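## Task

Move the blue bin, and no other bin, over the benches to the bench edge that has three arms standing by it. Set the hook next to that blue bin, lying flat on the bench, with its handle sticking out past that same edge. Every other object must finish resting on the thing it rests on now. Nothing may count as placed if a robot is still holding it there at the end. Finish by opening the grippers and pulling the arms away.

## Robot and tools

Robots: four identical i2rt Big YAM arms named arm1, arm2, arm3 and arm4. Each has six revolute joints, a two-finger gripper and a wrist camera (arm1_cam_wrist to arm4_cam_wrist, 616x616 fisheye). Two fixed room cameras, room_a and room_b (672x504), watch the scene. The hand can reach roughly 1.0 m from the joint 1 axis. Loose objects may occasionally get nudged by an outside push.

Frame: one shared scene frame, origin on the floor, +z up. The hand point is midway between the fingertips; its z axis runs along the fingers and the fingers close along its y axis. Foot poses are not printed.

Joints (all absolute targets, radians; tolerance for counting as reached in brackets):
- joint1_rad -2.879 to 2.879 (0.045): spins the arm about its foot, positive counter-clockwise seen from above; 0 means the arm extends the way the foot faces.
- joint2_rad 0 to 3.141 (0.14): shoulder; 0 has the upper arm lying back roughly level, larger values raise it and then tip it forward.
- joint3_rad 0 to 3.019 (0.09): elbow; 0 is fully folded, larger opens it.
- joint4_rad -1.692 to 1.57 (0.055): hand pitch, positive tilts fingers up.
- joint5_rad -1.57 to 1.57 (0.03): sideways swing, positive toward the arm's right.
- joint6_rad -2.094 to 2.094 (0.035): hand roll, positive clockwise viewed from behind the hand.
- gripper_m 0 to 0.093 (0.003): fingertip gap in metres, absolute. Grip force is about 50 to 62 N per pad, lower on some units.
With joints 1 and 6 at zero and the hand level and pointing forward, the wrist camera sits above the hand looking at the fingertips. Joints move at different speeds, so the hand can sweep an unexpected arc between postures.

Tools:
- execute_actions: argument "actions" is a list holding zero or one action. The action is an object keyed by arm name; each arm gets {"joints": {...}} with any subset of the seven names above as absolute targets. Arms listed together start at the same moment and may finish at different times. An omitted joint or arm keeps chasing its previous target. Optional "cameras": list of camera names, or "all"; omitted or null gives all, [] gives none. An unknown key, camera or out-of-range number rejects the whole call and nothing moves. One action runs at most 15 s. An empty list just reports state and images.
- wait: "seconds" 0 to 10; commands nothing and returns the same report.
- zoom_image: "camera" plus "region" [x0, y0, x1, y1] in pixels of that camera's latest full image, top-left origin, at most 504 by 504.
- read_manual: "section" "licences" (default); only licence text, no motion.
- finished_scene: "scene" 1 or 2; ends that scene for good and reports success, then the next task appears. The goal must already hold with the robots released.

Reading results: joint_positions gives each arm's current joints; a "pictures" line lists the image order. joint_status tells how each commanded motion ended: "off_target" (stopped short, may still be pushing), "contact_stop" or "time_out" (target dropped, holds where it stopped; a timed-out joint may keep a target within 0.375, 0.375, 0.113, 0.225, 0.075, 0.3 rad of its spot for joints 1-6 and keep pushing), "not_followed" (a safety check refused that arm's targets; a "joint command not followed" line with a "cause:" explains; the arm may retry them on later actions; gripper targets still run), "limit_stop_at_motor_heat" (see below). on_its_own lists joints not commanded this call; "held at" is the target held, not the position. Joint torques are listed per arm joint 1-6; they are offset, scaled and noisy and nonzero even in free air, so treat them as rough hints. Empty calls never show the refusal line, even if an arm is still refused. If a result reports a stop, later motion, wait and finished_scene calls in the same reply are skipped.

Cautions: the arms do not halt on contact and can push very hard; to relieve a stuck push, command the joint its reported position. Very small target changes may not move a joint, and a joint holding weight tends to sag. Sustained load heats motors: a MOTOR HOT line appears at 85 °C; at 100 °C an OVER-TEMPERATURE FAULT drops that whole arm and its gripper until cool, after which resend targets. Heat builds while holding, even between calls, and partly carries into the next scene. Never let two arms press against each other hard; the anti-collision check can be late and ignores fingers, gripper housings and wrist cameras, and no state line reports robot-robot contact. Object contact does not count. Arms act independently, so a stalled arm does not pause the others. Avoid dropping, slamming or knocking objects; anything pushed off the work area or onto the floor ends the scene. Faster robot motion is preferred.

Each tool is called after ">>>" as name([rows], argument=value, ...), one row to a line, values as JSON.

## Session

>>> execute_actions(actions=[])

Scene clock: 0.00 s.
Joint torques (N m, as the arm reports them, + toward a larger angle): no reading
Motor temperatures (°C, as the motors report them): arm1=[21 28 29 22 21 21] | arm2=[23 25 24 21 22 21] | arm3=[20 25 27 21 23 23] | arm4=[21 23 29 21 23 23]
arm1.joint_positions: joint1_rad=+0.606 joint2_rad=+0.518 joint3_rad=+1.322 joint4_rad=-1.624 joint5_rad=+0.312 joint6_rad=-0.131 gripper_m=+0.095
arm1.joint_status: not commanded
arm1.hand: x=-0.7299 y=-0.4273 z=+1.2487 quat_wxyz=(-0.323, +0.788, -0.478, -0.214) (m; scene frame)
arm2.joint_positions: joint1_rad=-0.852 joint2_rad=+0.609 joint3_rad=+1.704 joint4_rad=-1.530 joint5_rad=+0.300 joint6_rad=+0.800 gripper_m=+0.095
arm2.joint_status: not commanded
arm2.hand: x=+0.3633 y=-0.5259 z=+1.4305 quat_wxyz=(-0.453, -0.054, -0.833, -0.312) (m; scene frame)
arm3.joint_positions: joint1_rad=-0.481 joint2_rad=+0.609 joint3_rad=+1.637 joint4_rad=-1.162 joint5_rad=-0.121 joint6_rad=-0.159 gripper_m=+0.094
arm3.joint_status: not commanded
arm3.hand: x=+1.2780 y=-0.4341 z=+1.4760 quat_wxyz=(-0.578, +0.456, -0.593, -0.326) (m; scene frame)
arm4.joint_positions: joint1_rad=+0.642 joint2_rad=+0.603 joint3_rad=+1.663 joint4_rad=-1.486 joint5_rad=-0.243 joint6_rad=-0.403 gripper_m=+0.094
arm4.joint_status: not commanded
arm4.hand: x=-0.6137 y=+1.6844 z=+1.3777 quat_wxyz=(-0.480, -0.177, -0.816, +0.269) (m; scene frame)
pictures: arm1_cam_wrist, arm2_cam_wrist, arm3_cam_wrist, arm4_cam_wrist, room_a, room_b
Images, in order (width x height): arm1_cam_wrist 616x616, arm2_cam_wrist 616x616, arm3_cam_wrist 616x616, arm4_cam_wrist 616x616, room_a 672x504, room_b 672x504.

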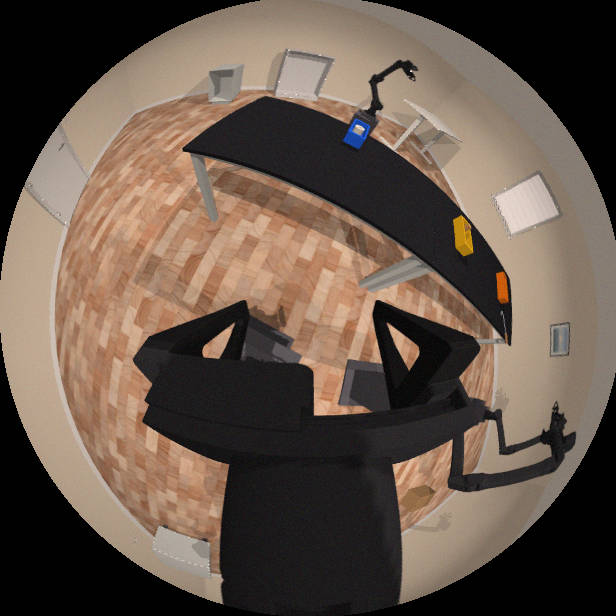

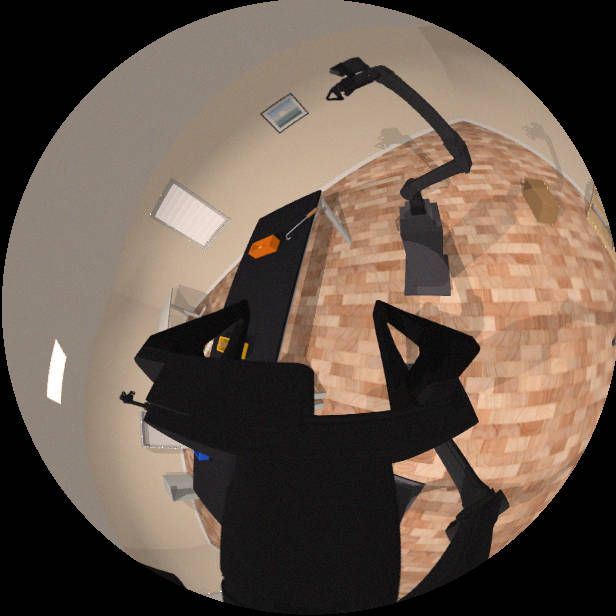

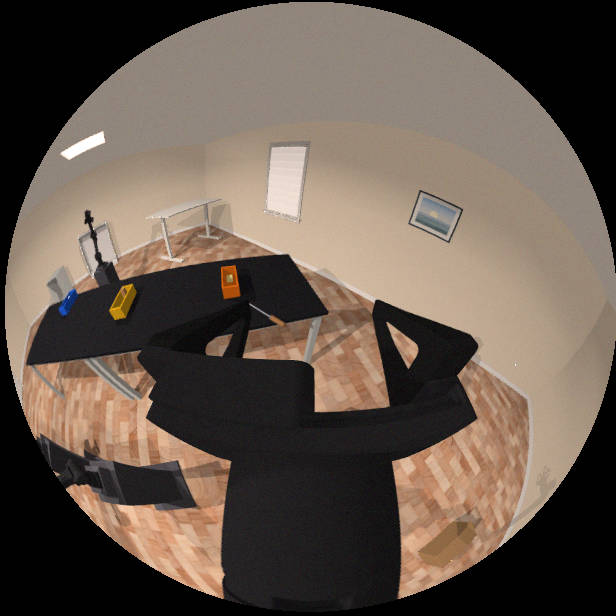

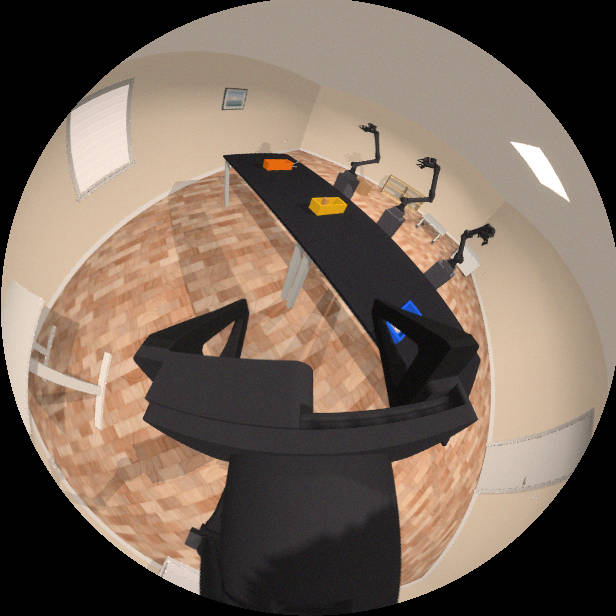

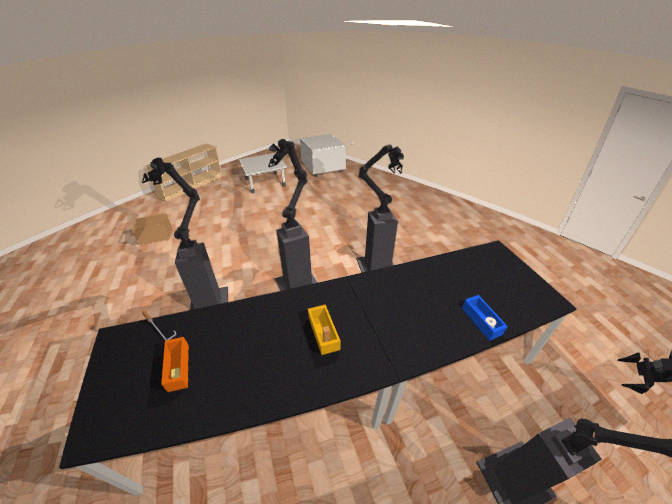

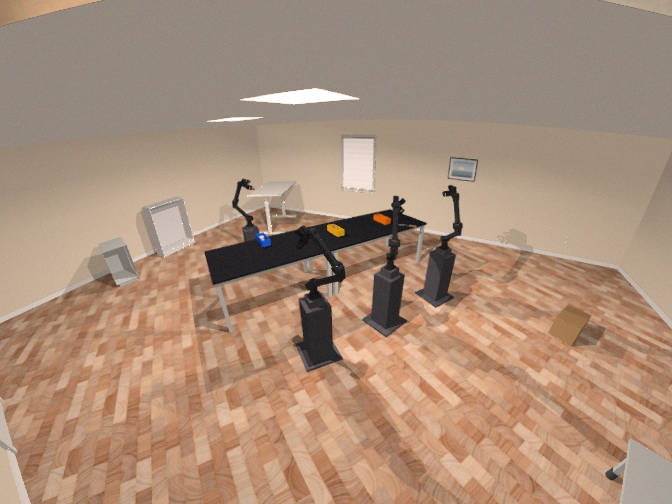

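>>> execute_actions([
  {"arm3":{"joints":{"joint1_rad":-0.443,"joint2_rad":2.42,"joint3_rad":1.74,"joint4_rad":0.7,"joint5_rad":-1.17,"joint6_rad":0}},"arm4":{"joints":{"joint1_rad":0.04,"joint2_rad":2.04,"joint3_rad":0.8,"joint4_rad":1.16,"joint5_rad":0,"joint6_rad":0,"gripper_m":0.08}},"arm2":{"joints":{"joint1_rad":-0.3,"joint2_rad":0.9,"joint3_rad":2.04,"joint4_rad":0.65,"joint5_rad":-0.716,"joint6_rad":0}},"arm1":{"joints":{"joint1_rad":0.15,"joint2_rad":0.9,"joint3_rad":1.79,"joint4_rad":0.78,"joint5_rad":-0.65,"joint6_rad":0}}},
], cameras=["arm3_cam_wrist","arm4_cam_wrist","room_a"])

Scene clock: 9.67 s.
Joint torques (N m, as the arm reports them, + toward a larger angle): arm1=[-1.08  0.78  8.31  0.69  0.42  0.31] | arm2=[ 0.54  4.73  3.38  0.01  0.2  -0.04] | arm3=[  1.04 -25.72  10.14   2.29  -0.08   0.04] | arm4=[  1.86 -13.01   4.97   2.32   0.06   0.04]
Motor temperatures (°C, as the motors report them): arm1=[21 28 31 22 21 21] | arm2=[23 25 25 21 22 21] | arm3=[20 26 29 21 23 23] | arm4=[21 23 31 21 23 23]
arm1.joint_positions: joint1_rad=+0.156 joint2_rad=+0.902 joint3_rad=+1.763 joint4_rad=+0.766 joint5_rad=-0.647 joint6_rad=-0.011 gripper_m=+0.095
arm1.joint_status: all done
arm1.hand: x=-0.8086 y=-0.5106 z=+1.7419 quat_wxyz=(-0.672, +0.201, +0.243, -0.670) (m; scene frame)
arm2.joint_positions: joint1_rad=-0.310 joint2_rad=+0.892 joint3_rad=+2.032 joint4_rad=+0.640 joint5_rad=-0.713 joint6_rad=+0.007 gripper_m=+0.095
arm2.joint_status: all done
arm2.hand: x=+0.1130 y=-0.6293 z=+1.8014 quat_wxyz=(-0.732, +0.201, +0.302, -0.576) (m; scene frame)
arm3.joint_positions: joint1_rad=-0.449 joint2_rad=+2.416 joint3_rad=+1.732 joint4_rad=+0.686 joint5_rad=-1.167 joint6_rad=-0.008 gripper_m=+0.094
arm3.joint_status: all done
arm3.hand: x=+1.4375 y=+0.1675 z=+0.8765 quat_wxyz=(-0.314, +0.638, -0.299, -0.636) (m; scene frame)
arm4.joint_positions: joint1_rad=+0.032 joint2_rad=+2.021 joint3_rad=+0.792 joint4_rad=+1.139 joint5_rad=-0.001 joint6_rad=-0.013 gripper_m=+0.080
arm4.joint_status: all done
arm4.hand: x=-0.7485 y=+1.1666 z=+0.8054 quat_wxyz=(-0.470, -0.525, -0.516, +0.487) (m; scene frame)
pictures: arm3_cam_wrist, arm4_cam_wrist, room_a
Images, in order (width x height): arm3_cam_wrist 616x616, arm4_cam_wrist 616x616, room_a 672x504.

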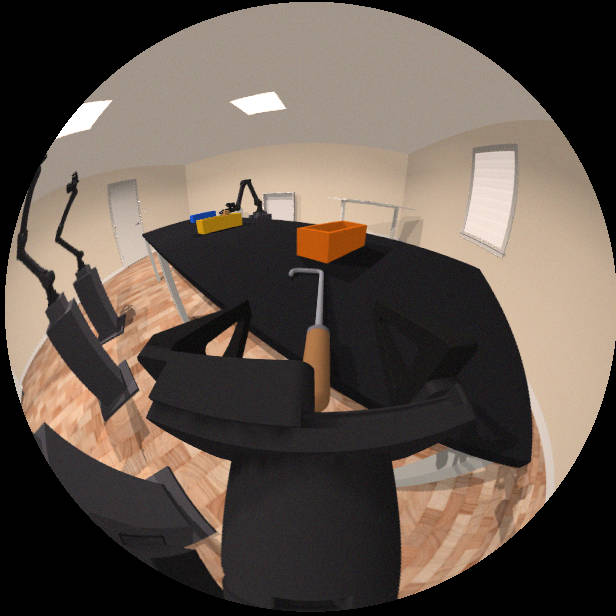

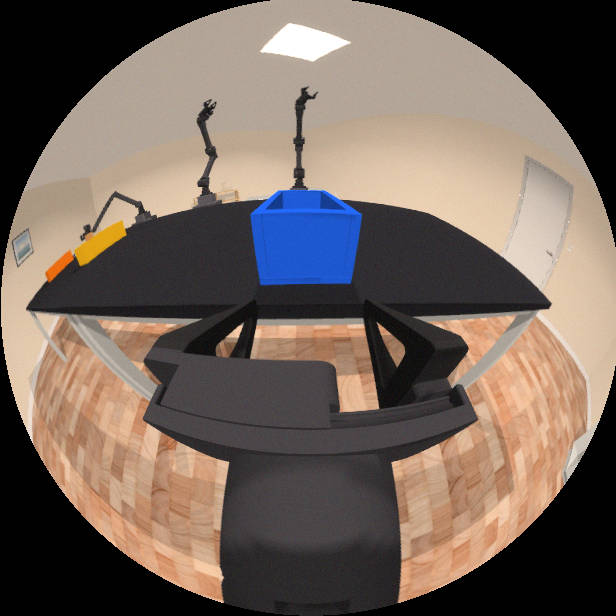

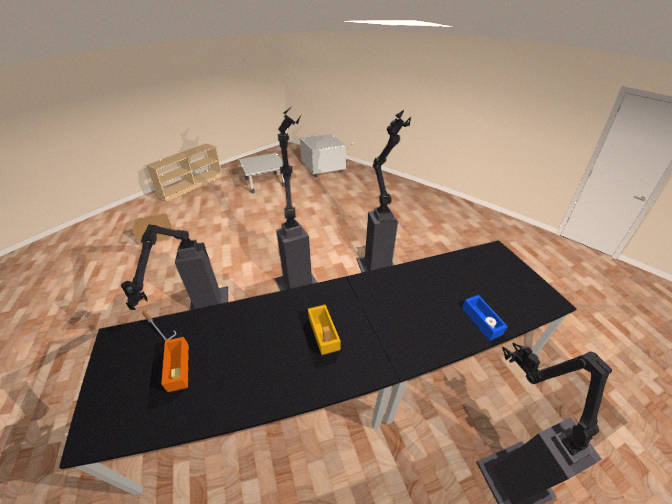

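>>> execute_actions([
  {"arm3":{"joints":{"joint1_rad":-0.455,"joint2_rad":2.6,"joint3_rad":1.82,"joint4_rad":0.81,"joint5_rad":-1.15,"gripper_m":0.07}},"arm4":{"joints":{"joint2_rad":2.11,"joint3_rad":1.06,"joint4_rad":0.94}}},
], cameras=["arm3_cam_wrist"])

Scene clock: 16.47 s.
Joint torques (N m, as the arm reports them, + toward a larger angle): arm1=[-1.06  0.73  8.31  0.67  0.42  0.31] | arm2=[ 0.26  4.94  3.45 -0.09  0.21 -0.04] | arm3=[  0.31 -28.1   10.57   2.19   0.1    0.07] | arm4=[  1.86 -15.84   7.32   0.94   0.06   0.04]
Motor temperatures (°C, as the motors report them): arm1=[21 28 32 22 21 21] | arm2=[23 25 25 21 22 21] | arm3=[20 28 30 21 23 23] | arm4=[21 24 31 21 23 23]
arm1.joint_positions: joint1_rad=+0.156 joint2_rad=+0.902 joint3_rad=+1.763 joint4_rad=+0.766 joint5_rad=-0.647 joint6_rad=-0.011 gripper_m=+0.095
arm1.joint_status: not commanded
arm1.hand: x=-0.8086 y=-0.5106 z=+1.7419 quat_wxyz=(-0.672, +0.201, +0.243, -0.670) (m; scene frame)
arm2.joint_positions: joint1_rad=-0.310 joint2_rad=+0.892 joint3_rad=+2.032 joint4_rad=+0.640 joint5_rad=-0.713 joint6_rad=+0.007 gripper_m=+0.095
arm2.joint_status: not commanded
arm2.hand: x=+0.1130 y=-0.6293 z=+1.8014 quat_wxyz=(-0.732, +0.201, +0.302, -0.576) (m; scene frame)
arm3.joint_positions: joint1_rad=-0.449 joint2_rad=+2.603 joint3_rad=+1.796 joint4_rad=+0.797 joint5_rad=-1.152 joint6_rad=-0.008 gripper_m=+0.070
arm3.joint_status: all done
arm3.hand: x=+1.4400 y=+0.1702 z=+0.7764 quat_wxyz=(-0.315, +0.636, -0.307, -0.634) (m; scene frame)
arm4.joint_positions: joint1_rad=+0.032 joint2_rad=+2.098 joint3_rad=+1.038 joint4_rad=+0.955 joint5_rad=-0.001 joint6_rad=-0.013 gripper_m=+0.080
arm4.joint_status: all done
arm4.hand: x=-0.7507 y=+1.0854 z=+0.8102 quat_wxyz=(-0.466, -0.528, -0.520, +0.483) (m; scene frame)
pictures: arm3_cam_wrist
Images, in order (width x height): arm3_cam_wrist 616x616.

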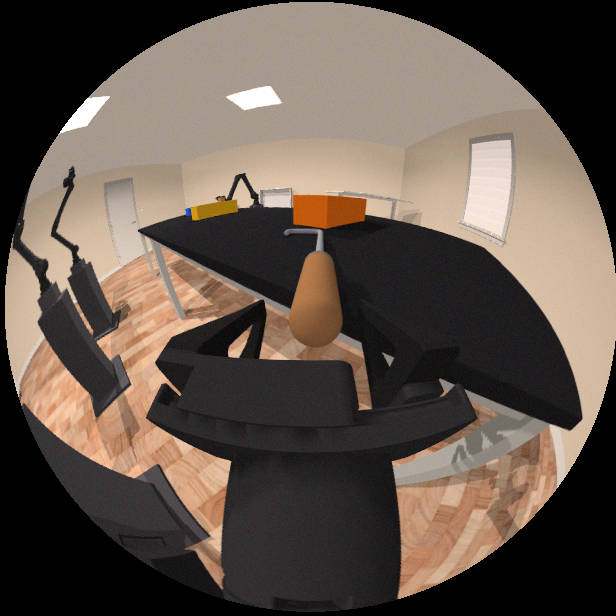

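>>> execute_actions([
  {"arm3":{"joints":{"gripper_m":0}},"arm4":{"joints":{"joint2_rad":2.22,"joint3_rad":1.31,"joint4_rad":0.81}}},
], cameras=[])

>>> execute_actions([
  {"arm3":{"joints":{"joint2_rad":2.55,"joint6_rad":1.59}},"arm4":{"joints":{"joint2_rad":2.35,"joint3_rad":1.56,"joint4_rad":0.68}}},
], cameras=[])

>>> execute_actions([
  {"arm3":{"joints":{"joint2_rad":2.3,"joint4_rad":0.54}},"arm4":{"joints":{"joint2_rad":2.5,"joint3_rad":1.88,"joint4_rad":0.5}}},
], cameras=[])

>>> execute_actions([
  {"arm3":{"joints":{"joint1_rad":-0.05,"joint5_rad":-0.55}},"arm4":{"joints":{"joint2_rad":2.7,"joint3_rad":2.3,"joint4_rad":0.29}}},
], cameras=["arm3_cam_wrist","room_a"])

Scene clock: 24.53 s.
Joint torques (N m, as the arm reports them, + toward a larger angle): arm1=[-1.03  0.78  8.31  0.68  0.42  0.31] | arm2=[ 0.27  4.71  3.37 -0.12  0.19 -0.07] | arm3=[  0.21 -26.97  10.58   2.19   0.     0.04] | arm4=[  1.84 -17.07   9.41   0.97   0.17  -0.08]
Motor temperatures (°C, as the motors report them): arm1=[21 27 32 22 21 21] | arm2=[23 25 24 21 22 21] | arm3=[20 30 31 21 23 23] | arm4=[21 25 33 21 23 23]
arm1.joint_positions: joint1_rad=+0.156 joint2_rad=+0.902 joint3_rad=+1.763 joint4_rad=+0.766 joint5_rad=-0.647 joint6_rad=-0.011 gripper_m=+0.095
arm1.joint_status: not commanded
arm1.hand: x=-0.8086 y=-0.5106 z=+1.7419 quat_wxyz=(-0.672, +0.201, +0.243, -0.670) (m; scene frame)
arm2.joint_positions: joint1_rad=-0.310 joint2_rad=+0.892 joint3_rad=+2.032 joint4_rad=+0.640 joint5_rad=-0.713 joint6_rad=+0.007 gripper_m=+0.095
arm2.joint_status: not commanded
arm2.hand: x=+0.1130 y=-0.6293 z=+1.8014 quat_wxyz=(-0.732, +0.201, +0.302, -0.576) (m; scene frame)
arm3.joint_positions: joint1_rad=-0.449 joint2_rad=+2.603 joint3_rad=+1.796 joint4_rad=+0.799 joint5_rad=-1.150 joint6_rad=-0.008 gripper_m=+0.031
arm3.joint_status: gripper_m off_target (ended at +0.031, target +0.000)
arm3.hand: x=+1.4405 y=+0.1703 z=+0.7765 quat_wxyz=(-0.316, +0.635, -0.308, -0.634) (m; scene frame)
arm4.joint_positions: joint1_rad=+0.033 joint2_rad=+2.191 joint3_rad=+1.272 joint4_rad=+0.824 joint5_rad=-0.003 joint6_rad=-0.001 gripper_m=+0.080
arm4.joint_status: all done
arm4.hand: x=-0.7519 y=+1.0138 z=+0.8188 quat_wxyz=(-0.472, -0.528, -0.515, +0.483) (m; scene frame)
pictures: none
No camera images: the call's "cameras" was empty. Leave "cameras" out to get every camera's image.

Scene clock: 26.70 s.
Joint torques (N m, as the arm reports them, + toward a larger angle): arm1=[-1.03  0.74  8.3   0.68  0.42  0.3 ] | arm2=[ 0.41  4.99  3.32 -0.04  0.22 -0.04] | arm3=[  0.33 -30.02  10.88   2.34   0.01  -0.03] | arm4=[  1.85 -18.65  11.12   0.96   0.17  -0.16]
Motor temperatures (°C, as the motors report them): arm1=[21 27 32 22 21 21] | arm2=[23 25 24 21 22 21] | arm3=[20 30 31 21 23 23] | arm4=[21 26 34 21 23 23]
arm1.joint_positions: joint1_rad=+0.156 joint2_rad=+0.902 joint3_rad=+1.763 joint4_rad=+0.766 joint5_rad=-0.647 joint6_rad=-0.011 gripper_m=+0.095
arm1.joint_status: not commanded
arm1.hand: x=-0.8086 y=-0.5106 z=+1.7419 quat_wxyz=(-0.672, +0.201, +0.243, -0.670) (m; scene frame)
arm2.joint_positions: joint1_rad=-0.310 joint2_rad=+0.892 joint3_rad=+2.032 joint4_rad=+0.640 joint5_rad=-0.713 joint6_rad=+0.007 gripper_m=+0.095
arm2.joint_status: not commanded
arm2.hand: x=+0.1130 y=-0.6293 z=+1.8014 quat_wxyz=(-0.732, +0.201, +0.302, -0.576) (m; scene frame)
arm3.joint_positions: joint1_rad=-0.449 joint2_rad=+2.586 joint3_rad=+1.796 joint4_rad=+0.799 joint5_rad=-1.150 joint6_rad=+1.579 gripper_m=+0.031
arm3.joint_status: all done
arm3.hand: x=+1.4415 y=+0.1721 z=+0.7895 quat_wxyz=(+0.225, +0.231, -0.665, -0.674) (m; scene frame)
arm4.joint_positions: joint1_rad=+0.033 joint2_rad=+2.320 joint3_rad=+1.508 joint4_rad=+0.694 joint5_rad=-0.003 joint6_rad=+0.007 gripper_m=+0.080
arm4.joint_status: all done
arm4.hand: x=-0.7535 y=+0.9511 z=+0.8024 quat_wxyz=(-0.468, -0.536, -0.518, +0.474) (m; scene frame)
pictures: none
No camera images: the call's "cameras" was empty. Leave "cameras" out to get every camera's image.

Scene clock: 28.17 s.
Joint torques (N m, as the arm reports them, + toward a larger angle): arm1=[-1.05  0.73  8.31  0.68  0.42  0.3 ] | arm2=[ 0.39  5.25  3.36 -0.04  0.2  -0.02] | arm3=[  0.48 -27.5   13.02   2.28   0.02  -0.07] | arm4=[  1.84 -20.48  12.63   0.98   0.17  -0.19]
Motor temperatures (°C, as the motors report them): arm1=[21 27 32 22 21 21] | arm2=[23 25 24 21 22 21] | arm3=[20 30 31 21 23 23] | arm4=[21 26 35 21 23 23]
arm1.joint_positions: joint1_rad=+0.156 joint2_rad=+0.902 joint3_rad=+1.763 joint4_rad=+0.766 joint5_rad=-0.647 joint6_rad=-0.011 gripper_m=+0.095
arm1.joint_status: not commanded
arm1.hand: x=-0.8086 y=-0.5106 z=+1.7419 quat_wxyz=(-0.672, +0.201, +0.243, -0.670) (m; scene frame)
arm2.joint_positions: joint1_rad=-0.310 joint2_rad=+0.892 joint3_rad=+2.032 joint4_rad=+0.640 joint5_rad=-0.713 joint6_rad=+0.007 gripper_m=+0.095
arm2.joint_status: not commanded
arm2.hand: x=+0.1130 y=-0.6293 z=+1.8014 quat_wxyz=(-0.732, +0.201, +0.302, -0.576) (m; scene frame)
arm3.joint_positions: joint1_rad=-0.449 joint2_rad=+2.316 joint3_rad=+1.790 joint4_rad=+0.528 joint5_rad=-1.150 joint6_rad=+1.582 gripper_m=+0.031
arm3.joint_status: all done
arm3.hand: x=+1.4457 y=+0.1794 z=+0.9583 quat_wxyz=(+0.228, +0.228, -0.667, -0.672) (m; scene frame)
arm4.joint_positions: joint1_rad=+0.033 joint2_rad=+2.463 joint3_rad=+1.821 joint4_rad=+0.513 joint5_rad=-0.003 joint6_rad=+0.010 gripper_m=+0.080
arm4.joint_status: all done
arm4.hand: x=-0.7555 y=+0.8787 z=+0.8017 quat_wxyz=(-0.466, -0.540, -0.520, +0.471) (m; scene frame)
pictures: none
No camera images: the call's "cameras" was empty. Leave "cameras" out to get every camera's image.

Scene clock: 30.53 s.
Joint torques (N m, as the arm reports them, + toward a larger angle): arm1=[-1.05  0.75  8.31  0.68  0.42  0.3 ] | arm2=[ 0.42  4.66  3.33 -0.14  0.22 -0.04] | arm3=[  0.2  -28.31  13.24   3.02   0.02  -0.06] | arm4=[  1.83 -22.48  13.93   0.99   0.17  -0.19]
Motor temperatures (°C, as the motors report them): arm1=[21 27 32 22 21 21] | arm2=[23 25 24 21 22 21] | arm3=[20 31 32 21 23 23] | arm4=[21 27 37 21 23 23]
arm1.joint_positions: joint1_rad=+0.156 joint2_rad=+0.902 joint3_rad=+1.763 joint4_rad=+0.766 joint5_rad=-0.647 joint6_rad=-0.011 gripper_m=+0.095
arm1.joint_status: not commanded
arm1.hand: x=-0.8086 y=-0.5106 z=+1.7419 quat_wxyz=(-0.672, +0.201, +0.243, -0.670) (m; scene frame)
arm2.joint_positions: joint1_rad=-0.310 joint2_rad=+0.892 joint3_rad=+2.032 joint4_rad=+0.640 joint5_rad=-0.713 joint6_rad=+0.007 gripper_m=+0.095
arm2.joint_status: not commanded
arm2.hand: x=+0.1130 y=-0.6293 z=+1.8014 quat_wxyz=(-0.732, +0.201, +0.302, -0.576) (m; scene frame)
arm3.joint_positions: joint1_rad=-0.044 joint2_rad=+2.316 joint3_rad=+1.790 joint4_rad=+0.519 joint5_rad=-0.551 joint6_rad=+1.584 gripper_m=+0.031
arm3.joint_status: all done
arm3.hand: x=+1.1918 y=+0.2818 z=+0.9563 quat_wxyz=(+0.164, +0.159, -0.688, -0.689) (m; scene frame)
arm4.joint_positions: joint1_rad=+0.033 joint2_rad=+2.661 joint3_rad=+2.235 joint4_rad=+0.303 joint5_rad=-0.003 joint6_rad=+0.010 gripper_m=+0.080
arm4.joint_status: all done
arm4.hand: x=-0.7574 y=+0.8067 z=+0.8056 quat_wxyz=(-0.468, -0.538, -0.518, +0.473) (m; scene frame)
pictures: arm3_cam_wrist, room_a
Images, in order (width x height): arm3_cam_wrist 616x616, room_a 672x504.

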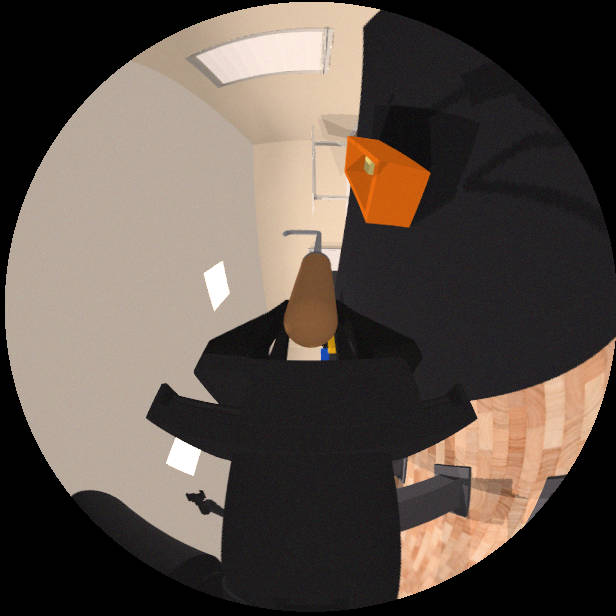

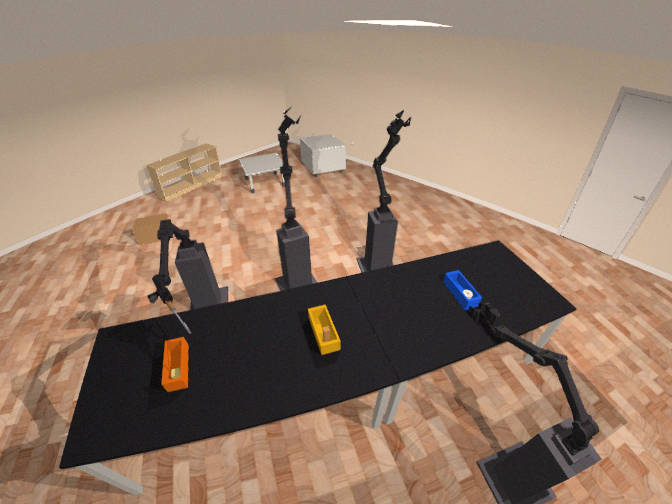

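>>> execute_actions([
  {"arm3":{"joints":{"joint1_rad":0.35,"joint5_rad":0.1}},"arm4":{"joints":{"joint2_rad":2.96,"joint3_rad":2.84,"joint4_rad":0.03}}},
], cameras=[])

>>> execute_actions([
  {"arm3":{"joints":{"joint1_rad":0.73,"joint5_rad":0.68}},"arm4":{"joints":{"joint2_rad":1.2,"joint3_rad":1.5,"joint4_rad":-0.3}}},
], cameras=[])

>>> execute_actions([
  {"arm3":{"joints":{"joint2_rad":2.56,"joint4_rad":0.82}}},
], cameras=["arm3_cam_wrist"])

>>> execute_actions([
  {"arm3":{"joints":{"joint2_rad":2.6,"joint6_rad":0}}},
], cameras=["arm3_cam_wrist"])

Scene clock: 45.90 s.
Joint torques (N m, as the arm reports them, + toward a larger angle): arm1=[-1.07  0.73  8.31  0.69  0.42  0.3 ] | arm2=[ 0.7   5.13  3.35 -0.12  0.17 -0.05] | arm3=[  0.56 -27.91  13.18   3.29   0.07  -0.1 ] | arm4=[  1.85 -24.08  14.73   1.01   0.16  -0.19]
Motor temperatures (°C, as the motors report them): arm1=[21 27 32 22 21 21] | arm2=[23 25 24 21 22 21] | arm3=[20 32 34 22 24 23] | arm4=[21 31 45 21 23 23]
arm1.joint_positions: joint1_rad=+0.156 joint2_rad=+0.902 joint3_rad=+1.763 joint4_rad=+0.766 joint5_rad=-0.647 joint6_rad=-0.011 gripper_m=+0.095
arm1.joint_status: not commanded
arm1.hand: x=-0.8086 y=-0.5106 z=+1.7419 quat_wxyz=(-0.672, +0.201, +0.243, -0.670) (m; scene frame)
arm2.joint_positions: joint1_rad=-0.310 joint2_rad=+0.892 joint3_rad=+2.032 joint4_rad=+0.640 joint5_rad=-0.713 joint6_rad=+0.007 gripper_m=+0.095
arm2.joint_status: not commanded
arm2.hand: x=+0.1130 y=-0.6293 z=+1.8014 quat_wxyz=(-0.732, +0.201, +0.302, -0.576) (m; scene frame)
arm3.joint_positions: joint1_rad=+0.356 joint2_rad=+2.316 joint3_rad=+1.790 joint4_rad=+0.513 joint5_rad=+0.098 joint6_rad=+1.584 gripper_m=+0.031
arm3.joint_status: all done
arm3.hand: x=+0.9421 y=+0.2636 z=+0.9533 quat_wxyz=(+0.077, +0.074, -0.704, -0.702) (m; scene frame)
arm4.joint_positions: joint1_rad=+0.033 joint2_rad=+2.922 joint3_rad=+2.774 joint4_rad=+0.043 joint5_rad=-0.003 joint6_rad=+0.010 gripper_m=+0.080
arm4.joint_status: all done
arm4.hand: x=-0.7588 y=+0.7591 z=+0.8131 quat_wxyz=(-0.472, -0.534, -0.514, +0.477) (m; scene frame)
pictures: none
No camera images: the call's "cameras" was empty. Leave "cameras" out to get every camera's image.

Scene clock: 48.07 s.
Joint torques (N m, as the arm reports them, + toward a larger angle): arm1=[-1.03  0.75  8.31  0.68  0.42  0.31] | arm2=[ 0.35  4.94  3.37  0.01  0.18 -0.06] | arm3=[  0.3  -27.91  13.     3.01   0.05  -0.09] | arm4=[ 1.81 -7.43  8.93  1.1   0.16 -0.19]
Motor temperatures (°C, as the motors report them): arm1=[21 27 32 22 21 21] | arm2=[23 25 24 21 22 21] | arm3=[20 32 34 22 24 23] | arm4=[21 31 44 21 23 23]
arm1.joint_positions: joint1_rad=+0.156 joint2_rad=+0.902 joint3_rad=+1.763 joint4_rad=+0.766 joint5_rad=-0.647 joint6_rad=-0.011 gripper_m=+0.095
arm1.joint_status: not commanded
arm1.hand: x=-0.8086 y=-0.5106 z=+1.7419 quat_wxyz=(-0.672, +0.201, +0.243, -0.670) (m; scene frame)
arm2.joint_positions: joint1_rad=-0.310 joint2_rad=+0.892 joint3_rad=+2.032 joint4_rad=+0.640 joint5_rad=-0.713 joint6_rad=+0.007 gripper_m=+0.095
arm2.joint_status: not commanded
arm2.hand: x=+0.1130 y=-0.6293 z=+1.8014 quat_wxyz=(-0.732, +0.201, +0.302, -0.576) (m; scene frame)
arm3.joint_positions: joint1_rad=+0.735 joint2_rad=+2.316 joint3_rad=+1.790 joint4_rad=+0.513 joint5_rad=+0.679 joint6_rad=+1.584 gripper_m=+0.031
arm3.joint_status: all done
arm3.hand: x=+0.7344 y=+0.1350 z=+0.9511 quat_wxyz=(+0.004, +0.004, -0.706, -0.708) (m; scene frame)
arm4.joint_positions: joint1_rad=+0.033 joint2_rad=+1.182 joint3_rad=+1.512 joint4_rad=-0.290 joint5_rad=-0.003 joint6_rad=+0.011 gripper_m=+0.080
arm4.joint_status: all done
arm4.hand: x=-0.7476 y=+1.2429 z=+1.3851 quat_wxyz=(-0.509, -0.498, -0.479, +0.514) (m; scene frame)
pictures: none
No camera images: the call's "cameras" was empty. Leave "cameras" out to get every camera's image.

Scene clock: 49.13 s.
Joint torques (N m, as the arm reports them, + toward a larger angle): arm1=[-1.04  0.77  8.3   0.68  0.42  0.3 ] | arm2=[ 0.33  4.6   3.44 -0.06  0.18 -0.04] | arm3=[  0.26 -29.54  11.32   2.52   0.04  -0.12] | arm4=[ 1.8  -7.42  8.83  1.09  0.15 -0.19]
Motor temperatures (°C, as the motors report them): arm1=[21 27 32 22 21 21] | arm2=[23 25 24 21 22 21] | arm3=[20 32 34 22 24 23] | arm4=[21 30 43 21 23 23]
arm1.joint_positions: joint1_rad=+0.156 joint2_rad=+0.902 joint3_rad=+1.763 joint4_rad=+0.766 joint5_rad=-0.647 joint6_rad=-0.011 gripper_m=+0.095
arm1.joint_status: not commanded
arm1.hand: x=-0.8086 y=-0.5106 z=+1.7419 quat_wxyz=(-0.672, +0.201, +0.243, -0.670) (m; scene frame)
arm2.joint_positions: joint1_rad=-0.310 joint2_rad=+0.892 joint3_rad=+2.032 joint4_rad=+0.640 joint5_rad=-0.713 joint6_rad=+0.007 gripper_m=+0.095
arm2.joint_status: not commanded
arm2.hand: x=+0.1130 y=-0.6293 z=+1.8014 quat_wxyz=(-0.732, +0.201, +0.302, -0.576) (m; scene frame)
arm3.joint_positions: joint1_rad=+0.735 joint2_rad=+2.591 joint3_rad=+1.790 joint4_rad=+0.805 joint5_rad=+0.679 joint6_rad=+1.589 gripper_m=+0.031
arm3.joint_status: all done
arm3.hand: x=+0.7435 y=+0.1272 z=+0.7803 quat_wxyz=(+0.010, -0.001, -0.701, -0.713) (m; scene frame)
arm4.joint_positions: joint1_rad=+0.033 joint2_rad=+1.182 joint3_rad=+1.512 joint4_rad=-0.290 joint5_rad=-0.003 joint6_rad=+0.011 gripper_m=+0.080
arm4.joint_status: not commanded
arm4.hand: x=-0.7476 y=+1.2429 z=+1.3851 quat_wxyz=(-0.509, -0.498, -0.479, +0.514) (m; scene frame)
pictures: arm3_cam_wrist
Images, in order (width x height): arm3_cam_wrist 616x616.

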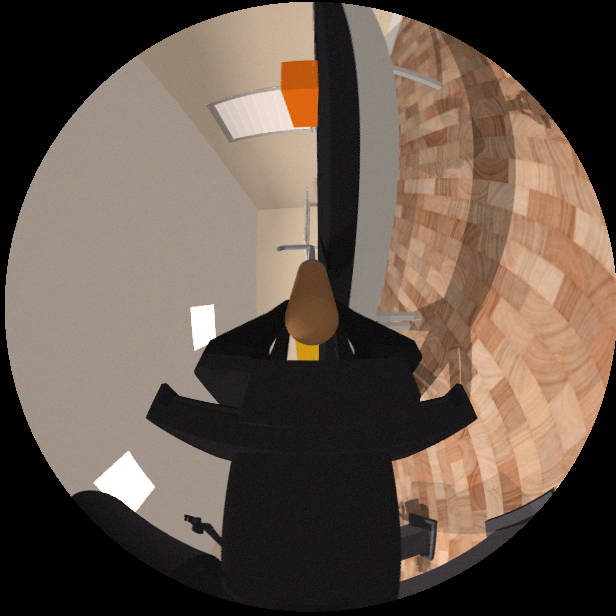

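Scene clock: 51.27 s.
Joint torques (N m, as the arm reports them, + toward a larger angle): arm1=[-1.05  0.77  8.31  0.68  0.42  0.3 ] | arm2=[ 0.09  5.22  3.45 -0.12  0.22 -0.06] | arm3=[ -0.21 -26.25  11.47   2.09   0.12  -0.19] | arm4=[ 1.81 -7.4   8.85  1.09  0.15 -0.19]
Motor temperatures (°C, as the motors report them): arm1=[21 27 32 22 21 21] | arm2=[23 25 24 21 22 21] | arm3=[20 32 34 22 24 23] | arm4=[21 30 43 21 23 23]
arm1.joint_positions: joint1_rad=+0.156 joint2_rad=+0.902 joint3_rad=+1.763 joint4_rad=+0.766 joint5_rad=-0.647 joint6_rad=-0.011 gripper_m=+0.095
arm1.joint_status: not commanded
arm1.hand: x=-0.8086 y=-0.5106 z=+1.7419 quat_wxyz=(-0.672, +0.201, +0.243, -0.670) (m; scene frame)
arm2.joint_positions: joint1_rad=-0.310 joint2_rad=+0.892 joint3_rad=+2.032 joint4_rad=+0.640 joint5_rad=-0.713 joint6_rad=+0.007 gripper_m=+0.095
arm2.joint_status: not commanded
arm2.hand: x=+0.1130 y=-0.6293 z=+1.8014 quat_wxyz=(-0.732, +0.201, +0.302, -0.576) (m; scene frame)
arm3.joint_positions: joint1_rad=+0.735 joint2_rad=+2.591 joint3_rad=+1.790 joint4_rad=+0.816 joint5_rad=+0.676 joint6_rad=+0.013 gripper_m=+0.031
arm3.joint_status: all done
arm3.hand: x=+0.7431 y=+0.1271 z=+0.7826 quat_wxyz=(-0.498, +0.493, -0.495, -0.514) (m; scene frame)
arm4.joint_positions: joint1_rad=+0.033 joint2_rad=+1.182 joint3_rad=+1.512 joint4_rad=-0.290 joint5_rad=-0.003 joint6_rad=+0.011 gripper_m=+0.080
arm4.joint_status: not commanded
arm4.hand: x=-0.7476 y=+1.2429 z=+1.3851 quat_wxyz=(-0.509, -0.498, -0.479, +0.514) (m; scene frame)
pictures: arm3_cam_wrist
Images, in order (width x height): arm3_cam_wrist 616x616.

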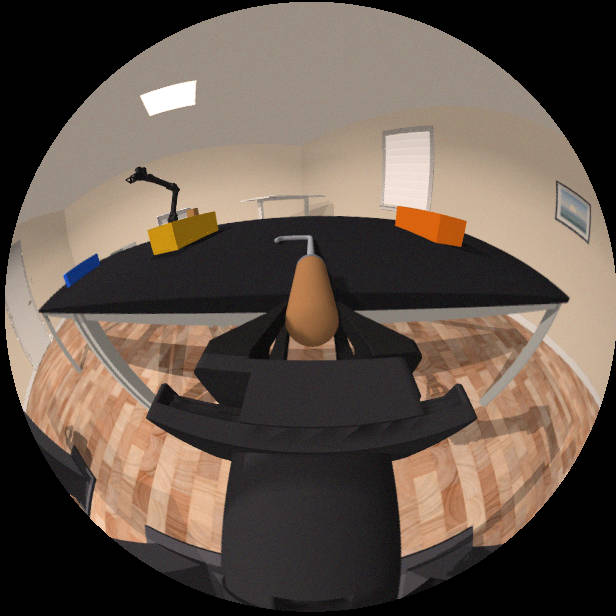

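>>> execute_actions([
  {"arm3":{"joints":{"gripper_m":0.093}},"arm2":{"joints":{"joint1_rad":-0.885,"joint5_rad":-0.745}}},
], cameras=[])

>>> execute_actions([
  {"arm3":{"joints":{"joint2_rad":0.8}}},
], cameras=[])

>>> execute_actions([
  {"arm3":{"joints":{"joint1_rad":-0.5}},"arm2":{"joints":{"joint2_rad":2.65}}},
], cameras=["arm2_cam_wrist"])

Scene clock: 60.17 s.
Joint torques (N m, as the arm reports them, + toward a larger angle): arm1=[-1.08  0.75  8.31  0.67  0.42  0.3 ] | arm2=[-1.73  4.9   3.19 -0.04  0.22 -0.02] | arm3=[  0.14 -26.23  11.5    2.16   0.12  -0.12] | arm4=[ 1.78 -7.41  8.85  1.09  0.15 -0.19]
Motor temperatures (°C, as the motors report them): arm1=[21 27 32 22 21 21] | arm2=[23 25 24 21 22 21] | arm3=[20 33 34 22 23 23] | arm4=[21 28 40 21 23 23]
arm1.joint_positions: joint1_rad=+0.156 joint2_rad=+0.902 joint3_rad=+1.763 joint4_rad=+0.766 joint5_rad=-0.647 joint6_rad=-0.011 gripper_m=+0.095
arm1.joint_status: not commanded
arm1.hand: x=-0.8086 y=-0.5106 z=+1.7419 quat_wxyz=(-0.672, +0.201, +0.243, -0.670) (m; scene frame)
arm2.joint_positions: joint1_rad=-0.874 joint2_rad=+0.892 joint3_rad=+2.032 joint4_rad=+0.640 joint5_rad=-0.743 joint6_rad=+0.007 gripper_m=+0.095
arm2.joint_status: all done
arm2.hand: x=+0.1147 y=-0.5590 z=+1.7986 quat_wxyz=(-0.861, +0.288, +0.239, -0.346) (m; scene frame)
arm3.joint_positions: joint1_rad=+0.735 joint2_rad=+2.591 joint3_rad=+1.790 joint4_rad=+0.816 joint5_rad=+0.677 joint6_rad=+0.010 gripper_m=+0.093
arm3.joint_status: all done
arm3.hand: x=+0.7432 y=+0.1271 z=+0.7826 quat_wxyz=(-0.499, +0.494, -0.494, -0.513) (m; scene frame)
arm4.joint_positions: joint1_rad=+0.033 joint2_rad=+1.182 joint3_rad=+1.512 joint4_rad=-0.290 joint5_rad=-0.003 joint6_rad=+0.011 gripper_m=+0.080
arm4.joint_status: not commanded
arm4.hand: x=-0.7476 y=+1.2429 z=+1.3851 quat_wxyz=(-0.509, -0.498, -0.479, +0.514) (m; scene frame)
pictures: none
No camera images: the call's "cameras" was empty. Leave "cameras" out to get every camera's image.

Scene clock: 62.43 s.
Joint torques (N m, as the arm reports them, + toward a larger angle): arm1=[-1.07  0.74  8.3   0.68  0.42  0.3 ] | arm2=[-1.22  4.82  3.26 -0.03  0.23 -0.03] | arm3=[ 0.46  5.29  3.94 -1.09 -0.29 -0.19] | arm4=[ 1.79 -7.44  8.84  1.09  0.16 -0.19]
Motor temperatures (°C, as the motors report them): arm1=[21 27 32 22 21 21] | arm2=[23 25 24 21 22 21] | arm3=[20 32 34 21 24 23] | arm4=[21 27 40 21 23 23]
arm1.joint_positions: joint1_rad=+0.156 joint2_rad=+0.902 joint3_rad=+1.763 joint4_rad=+0.766 joint5_rad=-0.647 joint6_rad=-0.011 gripper_m=+0.095
arm1.joint_status: not commanded
arm1.hand: x=-0.8086 y=-0.5106 z=+1.7419 quat_wxyz=(-0.672, +0.201, +0.243, -0.670) (m; scene frame)
arm2.joint_positions: joint1_rad=-0.874 joint2_rad=+0.892 joint3_rad=+2.032 joint4_rad=+0.640 joint5_rad=-0.743 joint6_rad=+0.007 gripper_m=+0.095
arm2.joint_status: not commanded
arm2.hand: x=+0.1147 y=-0.5590 z=+1.7986 quat_wxyz=(-0.861, +0.288, +0.239, -0.346) (m; scene frame)
arm3.joint_positions: joint1_rad=+0.735 joint2_rad=+0.802 joint3_rad=+1.824 joint4_rad=+0.823 joint5_rad=+0.677 joint6_rad=+0.007 gripper_m=+0.093
arm3.joint_status: all done
arm3.hand: x=+1.3136 y=-0.5811 z=+1.7534 quat_wxyz=(-0.353, -0.257, -0.236, -0.868) (m; scene frame)
arm4.joint_positions: joint1_rad=+0.033 joint2_rad=+1.182 joint3_rad=+1.512 joint4_rad=-0.290 joint5_rad=-0.003 joint6_rad=+0.011 gripper_m=+0.080
arm4.joint_status: not commanded
arm4.hand: x=-0.7476 y=+1.2429 z=+1.3851 quat_wxyz=(-0.509, -0.498, -0.479, +0.514) (m; scene frame)
pictures: none
No camera images: the call's "cameras" was empty. Leave "cameras" out to get every camera's image.

Scene clock: 64.57 s.
Joint torques (N m, as the arm reports them, + toward a larger angle): arm1=[-1.07  0.79  8.31  0.67  0.42  0.31] | arm2=[ -1.46 -22.74   9.79   2.38  -0.23  -0.08] | arm3=[ 0.23  5.4   3.88 -1.1  -0.31 -0.19] | arm4=[ 1.81 -7.45  8.85  1.09  0.15 -0.19]
Motor temperatures (°C, as the motors report them): arm1=[21 27 32 22 21 21] | arm2=[23 26 25 21 22 21] | arm3=[20 32 33 21 24 23] | arm4=[21 27 40 21 23 23]
arm1.joint_positions: joint1_rad=+0.156 joint2_rad=+0.902 joint3_rad=+1.763 joint4_rad=+0.766 joint5_rad=-0.647 joint6_rad=-0.011 gripper_m=+0.095
arm1.joint_status: not commanded
arm1.hand: x=-0.8086 y=-0.5106 z=+1.7419 quat_wxyz=(-0.672, +0.201, +0.243, -0.670) (m; scene frame)
arm2.joint_positions: joint1_rad=-0.874 joint2_rad=+2.659 joint3_rad=+2.018 joint4_rad=+0.642 joint5_rad=-0.743 joint6_rad=+0.007 gripper_m=+0.095
arm2.joint_status: all done
arm2.hand: x=+0.7459 y=+0.1501 z=+0.8134 quat_wxyz=(-0.498, +0.501, -0.495, -0.506) (m; scene frame)
arm3.joint_positions: joint1_rad=-0.492 joint2_rad=+0.802 joint3_rad=+1.824 joint4_rad=+0.823 joint5_rad=+0.677 joint6_rad=+0.007 gripper_m=+0.093
arm3.joint_status: all done
arm3.hand: x=+1.2667 y=-0.7097 z=+1.7515 quat_wxyz=(-0.786, -0.353, -0.044, -0.505) (m; scene frame)
arm4.joint_positions: joint1_rad=+0.033 joint2_rad=+1.182 joint3_rad=+1.512 joint4_rad=-0.290 joint5_rad=-0.003 joint6_rad=+0.011 gripper_m=+0.080
arm4.joint_status: not commanded
arm4.hand: x=-0.7476 y=+1.2429 z=+1.3851 quat_wxyz=(-0.509, -0.498, -0.479, +0.514) (m; scene frame)
pictures: arm2_cam_wrist
Images, in order (width x height): arm2_cam_wrist 616x616.

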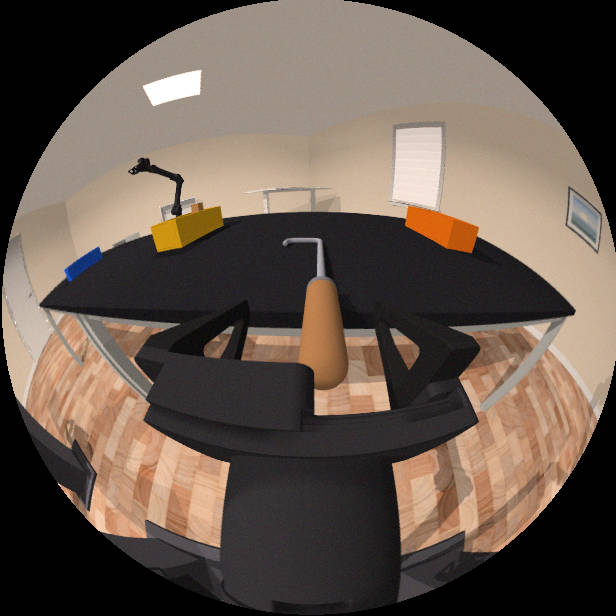

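>>> execute_actions([
  {"arm2":{"joints":{"joint1_rad":-0.9,"joint2_rad":2.718}}},
], cameras=[])

>>> execute_actions([
  {"arm2":{"joints":{"gripper_m":0}}},
], cameras=["arm2_cam_wrist"])

Scene clock: 69.13 s.
Joint torques (N m, as the arm reports them, + toward a larger angle): arm1=[-1.1   0.73  8.32  0.67  0.42  0.3 ] | arm2=[ -1.11 -21.05   9.65   2.35  -0.26  -0.11] | arm3=[ 0.37  5.61  3.85 -1.1  -0.31 -0.21] | arm4=[ 1.77 -7.4   8.85  1.09  0.15 -0.19]
Motor temperatures (°C, as the motors report them): arm1=[21 27 32 22 21 21] | arm2=[23 27 26 21 22 21] | arm3=[20 30 32 21 24 23] | arm4=[21 27 39 21 23 23]
arm1.joint_positions: joint1_rad=+0.156 joint2_rad=+0.902 joint3_rad=+1.763 joint4_rad=+0.766 joint5_rad=-0.647 joint6_rad=-0.011 gripper_m=+0.095
arm1.joint_status: not commanded
arm1.hand: x=-0.8086 y=-0.5106 z=+1.7419 quat_wxyz=(-0.672, +0.201, +0.243, -0.670) (m; scene frame)
arm2.joint_positions: joint1_rad=-0.893 joint2_rad=+2.705 joint3_rad=+2.018 joint4_rad=+0.642 joint5_rad=-0.743 joint6_rad=+0.007 gripper_m=+0.095
arm2.joint_status: all done
arm2.hand: x=+0.7557 y=+0.1363 z=+0.7731 quat_wxyz=(-0.486, +0.497, -0.515, -0.501) (m; scene frame)
arm3.joint_positions: joint1_rad=-0.492 joint2_rad=+0.802 joint3_rad=+1.824 joint4_rad=+0.823 joint5_rad=+0.677 joint6_rad=+0.007 gripper_m=+0.093
arm3.joint_status: not commanded
arm3.hand: x=+1.2667 y=-0.7097 z=+1.7515 quat_wxyz=(-0.786, -0.353, -0.044, -0.505) (m; scene frame)
arm4.joint_positions: joint1_rad=+0.033 joint2_rad=+1.182 joint3_rad=+1.512 joint4_rad=-0.290 joint5_rad=-0.003 joint6_rad=+0.011 gripper_m=+0.080
arm4.joint_status: not commanded
arm4.hand: x=-0.7476 y=+1.2429 z=+1.3851 quat_wxyz=(-0.509, -0.498, -0.479, +0.514) (m; scene frame)
pictures: none
No camera images: the call's "cameras" was empty. Leave "cameras" out to get every camera's image.

Scene clock: 69.87 s.
Joint torques (N m, as the arm reports them, + toward a larger angle): arm1=[-1.03  0.75  8.31  0.68  0.42  0.3 ] | arm2=[ -0.79 -21.55   9.63   2.37  -0.18  -0.13] | arm3=[ 0.1   5.58  3.92 -1.01 -0.31 -0.19] | arm4=[ 1.77 -7.43  8.84  1.08  0.15 -0.19]
Motor temperatures (°C, as the motors report them): arm1=[21 27 32 22 21 21] | arm2=[23 27 26 21 22 21] | arm3=[20 30 31 21 24 23] | arm4=[21 27 39 21 23 23]
arm1.joint_positions: joint1_rad=+0.156 joint2_rad=+0.902 joint3_rad=+1.763 joint4_rad=+0.766 joint5_rad=-0.647 joint6_rad=-0.011 gripper_m=+0.095
arm1.joint_status: not commanded
arm1.hand: x=-0.8086 y=-0.5106 z=+1.7419 quat_wxyz=(-0.672, +0.201, +0.243, -0.670) (m; scene frame)
arm2.joint_positions: joint1_rad=-0.893 joint2_rad=+2.709 joint3_rad=+2.018 joint4_rad=+0.642 joint5_rad=-0.744 joint6_rad=+0.006 gripper_m=+0.001
arm2.joint_status: all done
arm2.hand: x=+0.7554 y=+0.1356 z=+0.7693 quat_wxyz=(-0.485, +0.498, -0.517, -0.500) (m; scene frame)
arm3.joint_positions: joint1_rad=-0.492 joint2_rad=+0.802 joint3_rad=+1.824 joint4_rad=+0.823 joint5_rad=+0.677 joint6_rad=+0.007 gripper_m=+0.093
arm3.joint_status: not commanded
arm3.hand: x=+1.2667 y=-0.7097 z=+1.7515 quat_wxyz=(-0.786, -0.353, -0.044, -0.505) (m; scene frame)
arm4.joint_positions: joint1_rad=+0.033 joint2_rad=+1.182 joint3_rad=+1.512 joint4_rad=-0.290 joint5_rad=-0.003 joint6_rad=+0.011 gripper_m=+0.080
arm4.joint_status: not commanded
arm4.hand: x=-0.7476 y=+1.2429 z=+1.3851 quat_wxyz=(-0.509, -0.498, -0.479, +0.514) (m; scene frame)
pictures: arm2_cam_wrist
Images, in order (width x height): arm2_cam_wrist 616x616.

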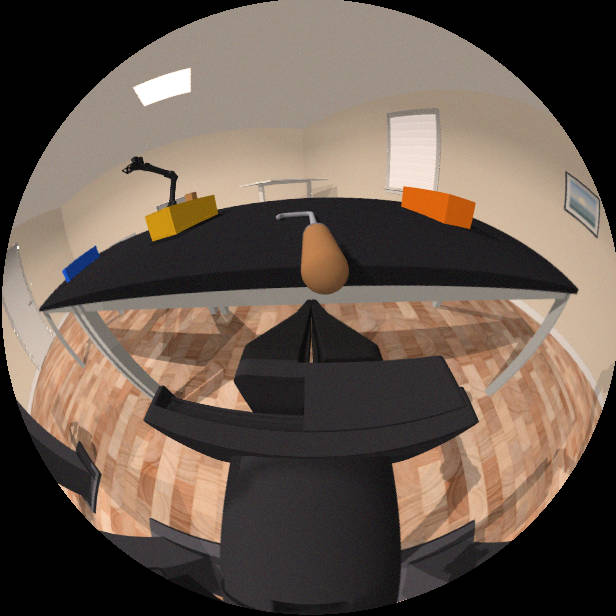

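>>> execute_actions([
  {"arm2":{"joints":{"gripper_m":0.093}}},
], cameras=[])

>>> execute_actions([
  {"arm2":{"joints":{"joint1_rad":-0.868,"joint2_rad":2.77,"joint3_rad":2.27,"joint4_rad":0.52}}},
], cameras=["arm2_cam_wrist"])

Scene clock: 75.63 s.
Joint torques (N m, as the arm reports them, + toward a larger angle): arm1=[-1.05  0.78  8.31  0.68  0.41  0.3 ] | arm2=[ -1.27 -21.69   9.66   2.48  -0.18  -0.1 ] | arm3=[ 0.31  5.31  3.92 -1.03 -0.32 -0.18] | arm4=[ 1.78 -7.39  8.84  1.09  0.16 -0.19]
Motor temperatures (°C, as the motors report them): arm1=[21 27 33 22 21 21] | arm2=[23 29 27 21 22 21] | arm3=[20 29 30 21 24 23] | arm4=[21 26 39 21 23 23]
arm1.joint_positions: joint1_rad=+0.156 joint2_rad=+0.902 joint3_rad=+1.763 joint4_rad=+0.766 joint5_rad=-0.647 joint6_rad=-0.011 gripper_m=+0.095
arm1.joint_status: not commanded
arm1.hand: x=-0.8086 y=-0.5106 z=+1.7419 quat_wxyz=(-0.672, +0.201, +0.243, -0.670) (m; scene frame)
arm2.joint_positions: joint1_rad=-0.893 joint2_rad=+2.709 joint3_rad=+2.018 joint4_rad=+0.642 joint5_rad=-0.744 joint6_rad=+0.006 gripper_m=+0.093
arm2.joint_status: all done
arm2.hand: x=+0.7554 y=+0.1356 z=+0.7693 quat_wxyz=(-0.485, +0.498, -0.517, -0.500) (m; scene frame)
arm3.joint_positions: joint1_rad=-0.492 joint2_rad=+0.802 joint3_rad=+1.824 joint4_rad=+0.823 joint5_rad=+0.677 joint6_rad=+0.007 gripper_m=+0.093
arm3.joint_status: not commanded
arm3.hand: x=+1.2667 y=-0.7097 z=+1.7515 quat_wxyz=(-0.786, -0.353, -0.044, -0.505) (m; scene frame)
arm4.joint_positions: joint1_rad=+0.033 joint2_rad=+1.182 joint3_rad=+1.512 joint4_rad=-0.290 joint5_rad=-0.003 joint6_rad=+0.011 gripper_m=+0.080
arm4.joint_status: not commanded
arm4.hand: x=-0.7476 y=+1.2429 z=+1.3851 quat_wxyz=(-0.509, -0.498, -0.479, +0.514) (m; scene frame)
pictures: none
No camera images: the call's "cameras" was empty. Leave "cameras" out to get every camera's image.

Scene clock: 76.70 s.
Joint torques (N m, as the arm reports them, + toward a larger angle): arm1=[-1.08  0.73  8.32  0.68  0.42  0.31] | arm2=[  0.16 -22.68  11.81   1.8   -0.15  -0.12] | arm3=[ 0.17  5.26  3.9  -1.07 -0.33 -0.19] | arm4=[ 1.79 -7.43  8.84  1.09  0.15 -0.19]
Motor temperatures (°C, as the motors report them): arm1=[21 27 33 22 21 21] | arm2=[23 29 28 21 22 21] | arm3=[20 29 30 21 24 23] | arm4=[21 26 39 21 23 23]
arm1.joint_positions: joint1_rad=+0.156 joint2_rad=+0.902 joint3_rad=+1.763 joint4_rad=+0.766 joint5_rad=-0.647 joint6_rad=-0.011 gripper_m=+0.095
arm1.joint_status: not commanded
arm1.hand: x=-0.8086 y=-0.5106 z=+1.7419 quat_wxyz=(-0.672, +0.201, +0.243, -0.670) (m; scene frame)
arm2.joint_positions: joint1_rad=-0.875 joint2_rad=+2.763 joint3_rad=+2.229 joint4_rad=+0.528 joint5_rad=-0.745 joint6_rad=+0.006 gripper_m=+0.093
arm2.joint_status: all done
arm2.hand: x=+0.7680 y=+0.1742 z=+0.8079 quat_wxyz=(-0.496, +0.502, -0.496, -0.506) (m; scene frame)
arm3.joint_positions: joint1_rad=-0.492 joint2_rad=+0.802 joint3_rad=+1.824 joint4_rad=+0.823 joint5_rad=+0.677 joint6_rad=+0.007 gripper_m=+0.093
arm3.joint_status: not commanded
arm3.hand: x=+1.2667 y=-0.7097 z=+1.7515 quat_wxyz=(-0.786, -0.353, -0.044, -0.505) (m; scene frame)
arm4.joint_positions: joint1_rad=+0.033 joint2_rad=+1.182 joint3_rad=+1.512 joint4_rad=-0.290 joint5_rad=-0.003 joint6_rad=+0.011 gripper_m=+0.080
arm4.joint_status: not commanded
arm4.hand: x=-0.7476 y=+1.2429 z=+1.3851 quat_wxyz=(-0.509, -0.498, -0.479, +0.514) (m; scene frame)
pictures: arm2_cam_wrist
Images, in order (width x height): arm2_cam_wrist 616x616.

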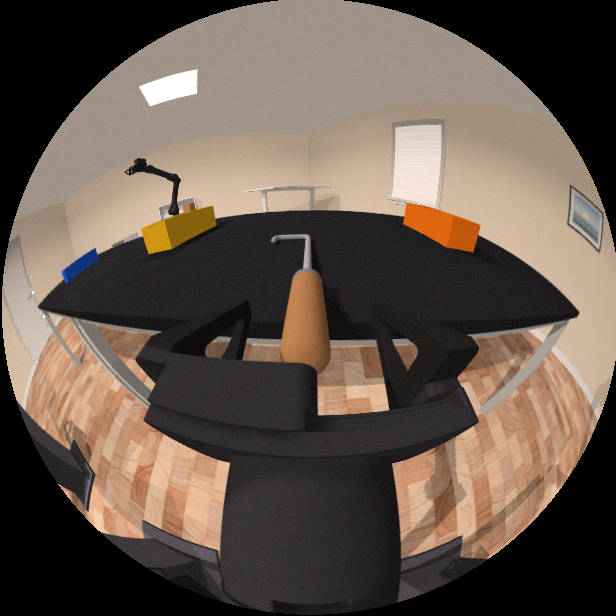

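>>> execute_actions([
  {"arm2":{"joints":{"joint4_rad":0.445,"joint6_rad":-0.05}}},
], cameras=[])

>>> execute_actions([
  {"arm2":{"joints":{"gripper_m":0}}},
], cameras=["arm2_cam_wrist"])

Scene clock: 84.83 s.
Joint torques (N m, as the arm reports them, + toward a larger angle): arm1=[-1.07  0.76  8.31  0.68  0.42  0.31] | arm2=[  0.09 -22.59  11.87   1.78  -0.19  -0.12] | arm3=[ 0.25  5.46  3.95 -0.94 -0.32 -0.18] | arm4=[ 1.79 -7.41  8.85  1.08  0.15 -0.19]
Motor temperatures (°C, as the motors report them): arm1=[21 27 33 22 21 21] | arm2=[23 31 30 21 22 21] | arm3=[20 28 29 21 24 23] | arm4=[21 26 39 21 23 23]
arm1.joint_positions: joint1_rad=+0.156 joint2_rad=+0.902 joint3_rad=+1.763 joint4_rad=+0.766 joint5_rad=-0.647 joint6_rad=-0.011 gripper_m=+0.095
arm1.joint_status: not commanded
arm1.hand: x=-0.8086 y=-0.5106 z=+1.7419 quat_wxyz=(-0.672, +0.201, +0.243, -0.670) (m; scene frame)
arm2.joint_positions: joint1_rad=-0.875 joint2_rad=+2.763 joint3_rad=+2.229 joint4_rad=+0.455 joint5_rad=-0.745 joint6_rad=-0.043 gripper_m=+0.093
arm2.joint_status: all done
arm2.hand: x=+0.7677 y=+0.1738 z=+0.7932 quat_wxyz=(-0.482, +0.515, -0.510, -0.493) (m; scene frame)
arm3.joint_positions: joint1_rad=-0.492 joint2_rad=+0.802 joint3_rad=+1.824 joint4_rad=+0.823 joint5_rad=+0.677 joint6_rad=+0.007 gripper_m=+0.093
arm3.joint_status: not commanded
arm3.hand: x=+1.2667 y=-0.7097 z=+1.7515 quat_wxyz=(-0.786, -0.353, -0.044, -0.505) (m; scene frame)
arm4.joint_positions: joint1_rad=+0.033 joint2_rad=+1.182 joint3_rad=+1.512 joint4_rad=-0.290 joint5_rad=-0.003 joint6_rad=+0.011 gripper_m=+0.080
arm4.joint_status: not commanded
arm4.hand: x=-0.7476 y=+1.2429 z=+1.3851 quat_wxyz=(-0.509, -0.498, -0.479, +0.514) (m; scene frame)
pictures: none
No camera images: the call's "cameras" was empty. Leave "cameras" out to get every camera's image.

Scene clock: 85.53 s.
Joint torques (N m, as the arm reports them, + toward a larger angle): arm1=[-1.06  0.73  8.32  0.68  0.42  0.3 ] | arm2=[  0.08 -22.67  11.88   1.84  -0.14  -0.08] | arm3=[ 0.    5.73  3.89 -1.03 -0.31 -0.2 ] | arm4=[ 1.78 -7.4   8.85  1.09  0.15 -0.19]
Motor temperatures (°C, as the motors report them): arm1=[21 27 33 22 21 21] | arm2=[23 31 30 21 22 21] | arm3=[20 28 29 21 24 23] | arm4=[21 25 39 21 23 23]
arm1.joint_positions: joint1_rad=+0.156 joint2_rad=+0.902 joint3_rad=+1.763 joint4_rad=+0.766 joint5_rad=-0.647 joint6_rad=-0.011 gripper_m=+0.095
arm1.joint_status: not commanded
arm1.hand: x=-0.8086 y=-0.5106 z=+1.7419 quat_wxyz=(-0.672, +0.201, +0.243, -0.670) (m; scene frame)
arm2.joint_positions: joint1_rad=-0.875 joint2_rad=+2.763 joint3_rad=+2.229 joint4_rad=+0.455 joint5_rad=-0.746 joint6_rad=-0.044 gripper_m=+0.031
arm2.joint_status: gripper_m off_target (ended at +0.031, target +0.000)
arm2.hand: x=+0.7675 y=+0.1738 z=+0.7932 quat_wxyz=(-0.482, +0.516, -0.509, -0.493) (m; scene frame)
arm3.joint_positions: joint1_rad=-0.492 joint2_rad=+0.802 joint3_rad=+1.824 joint4_rad=+0.823 joint5_rad=+0.677 joint6_rad=+0.007 gripper_m=+0.093
arm3.joint_status: not commanded
arm3.hand: x=+1.2667 y=-0.7097 z=+1.7515 quat_wxyz=(-0.786, -0.353, -0.044, -0.505) (m; scene frame)
arm4.joint_positions: joint1_rad=+0.033 joint2_rad=+1.182 joint3_rad=+1.512 joint4_rad=-0.290 joint5_rad=-0.003 joint6_rad=+0.011 gripper_m=+0.080
arm4.joint_status: not commanded
arm4.hand: x=-0.7476 y=+1.2429 z=+1.3851 quat_wxyz=(-0.509, -0.498, -0.479, +0.514) (m; scene frame)
pictures: arm2_cam_wrist
Images, in order (width x height): arm2_cam_wrist 616x616.

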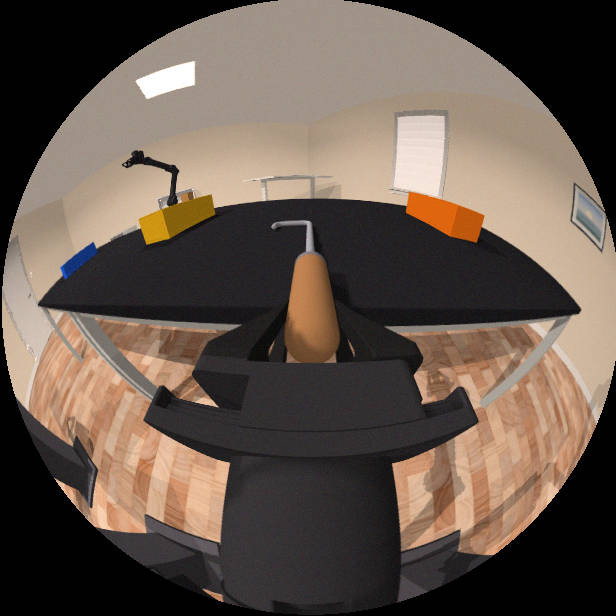

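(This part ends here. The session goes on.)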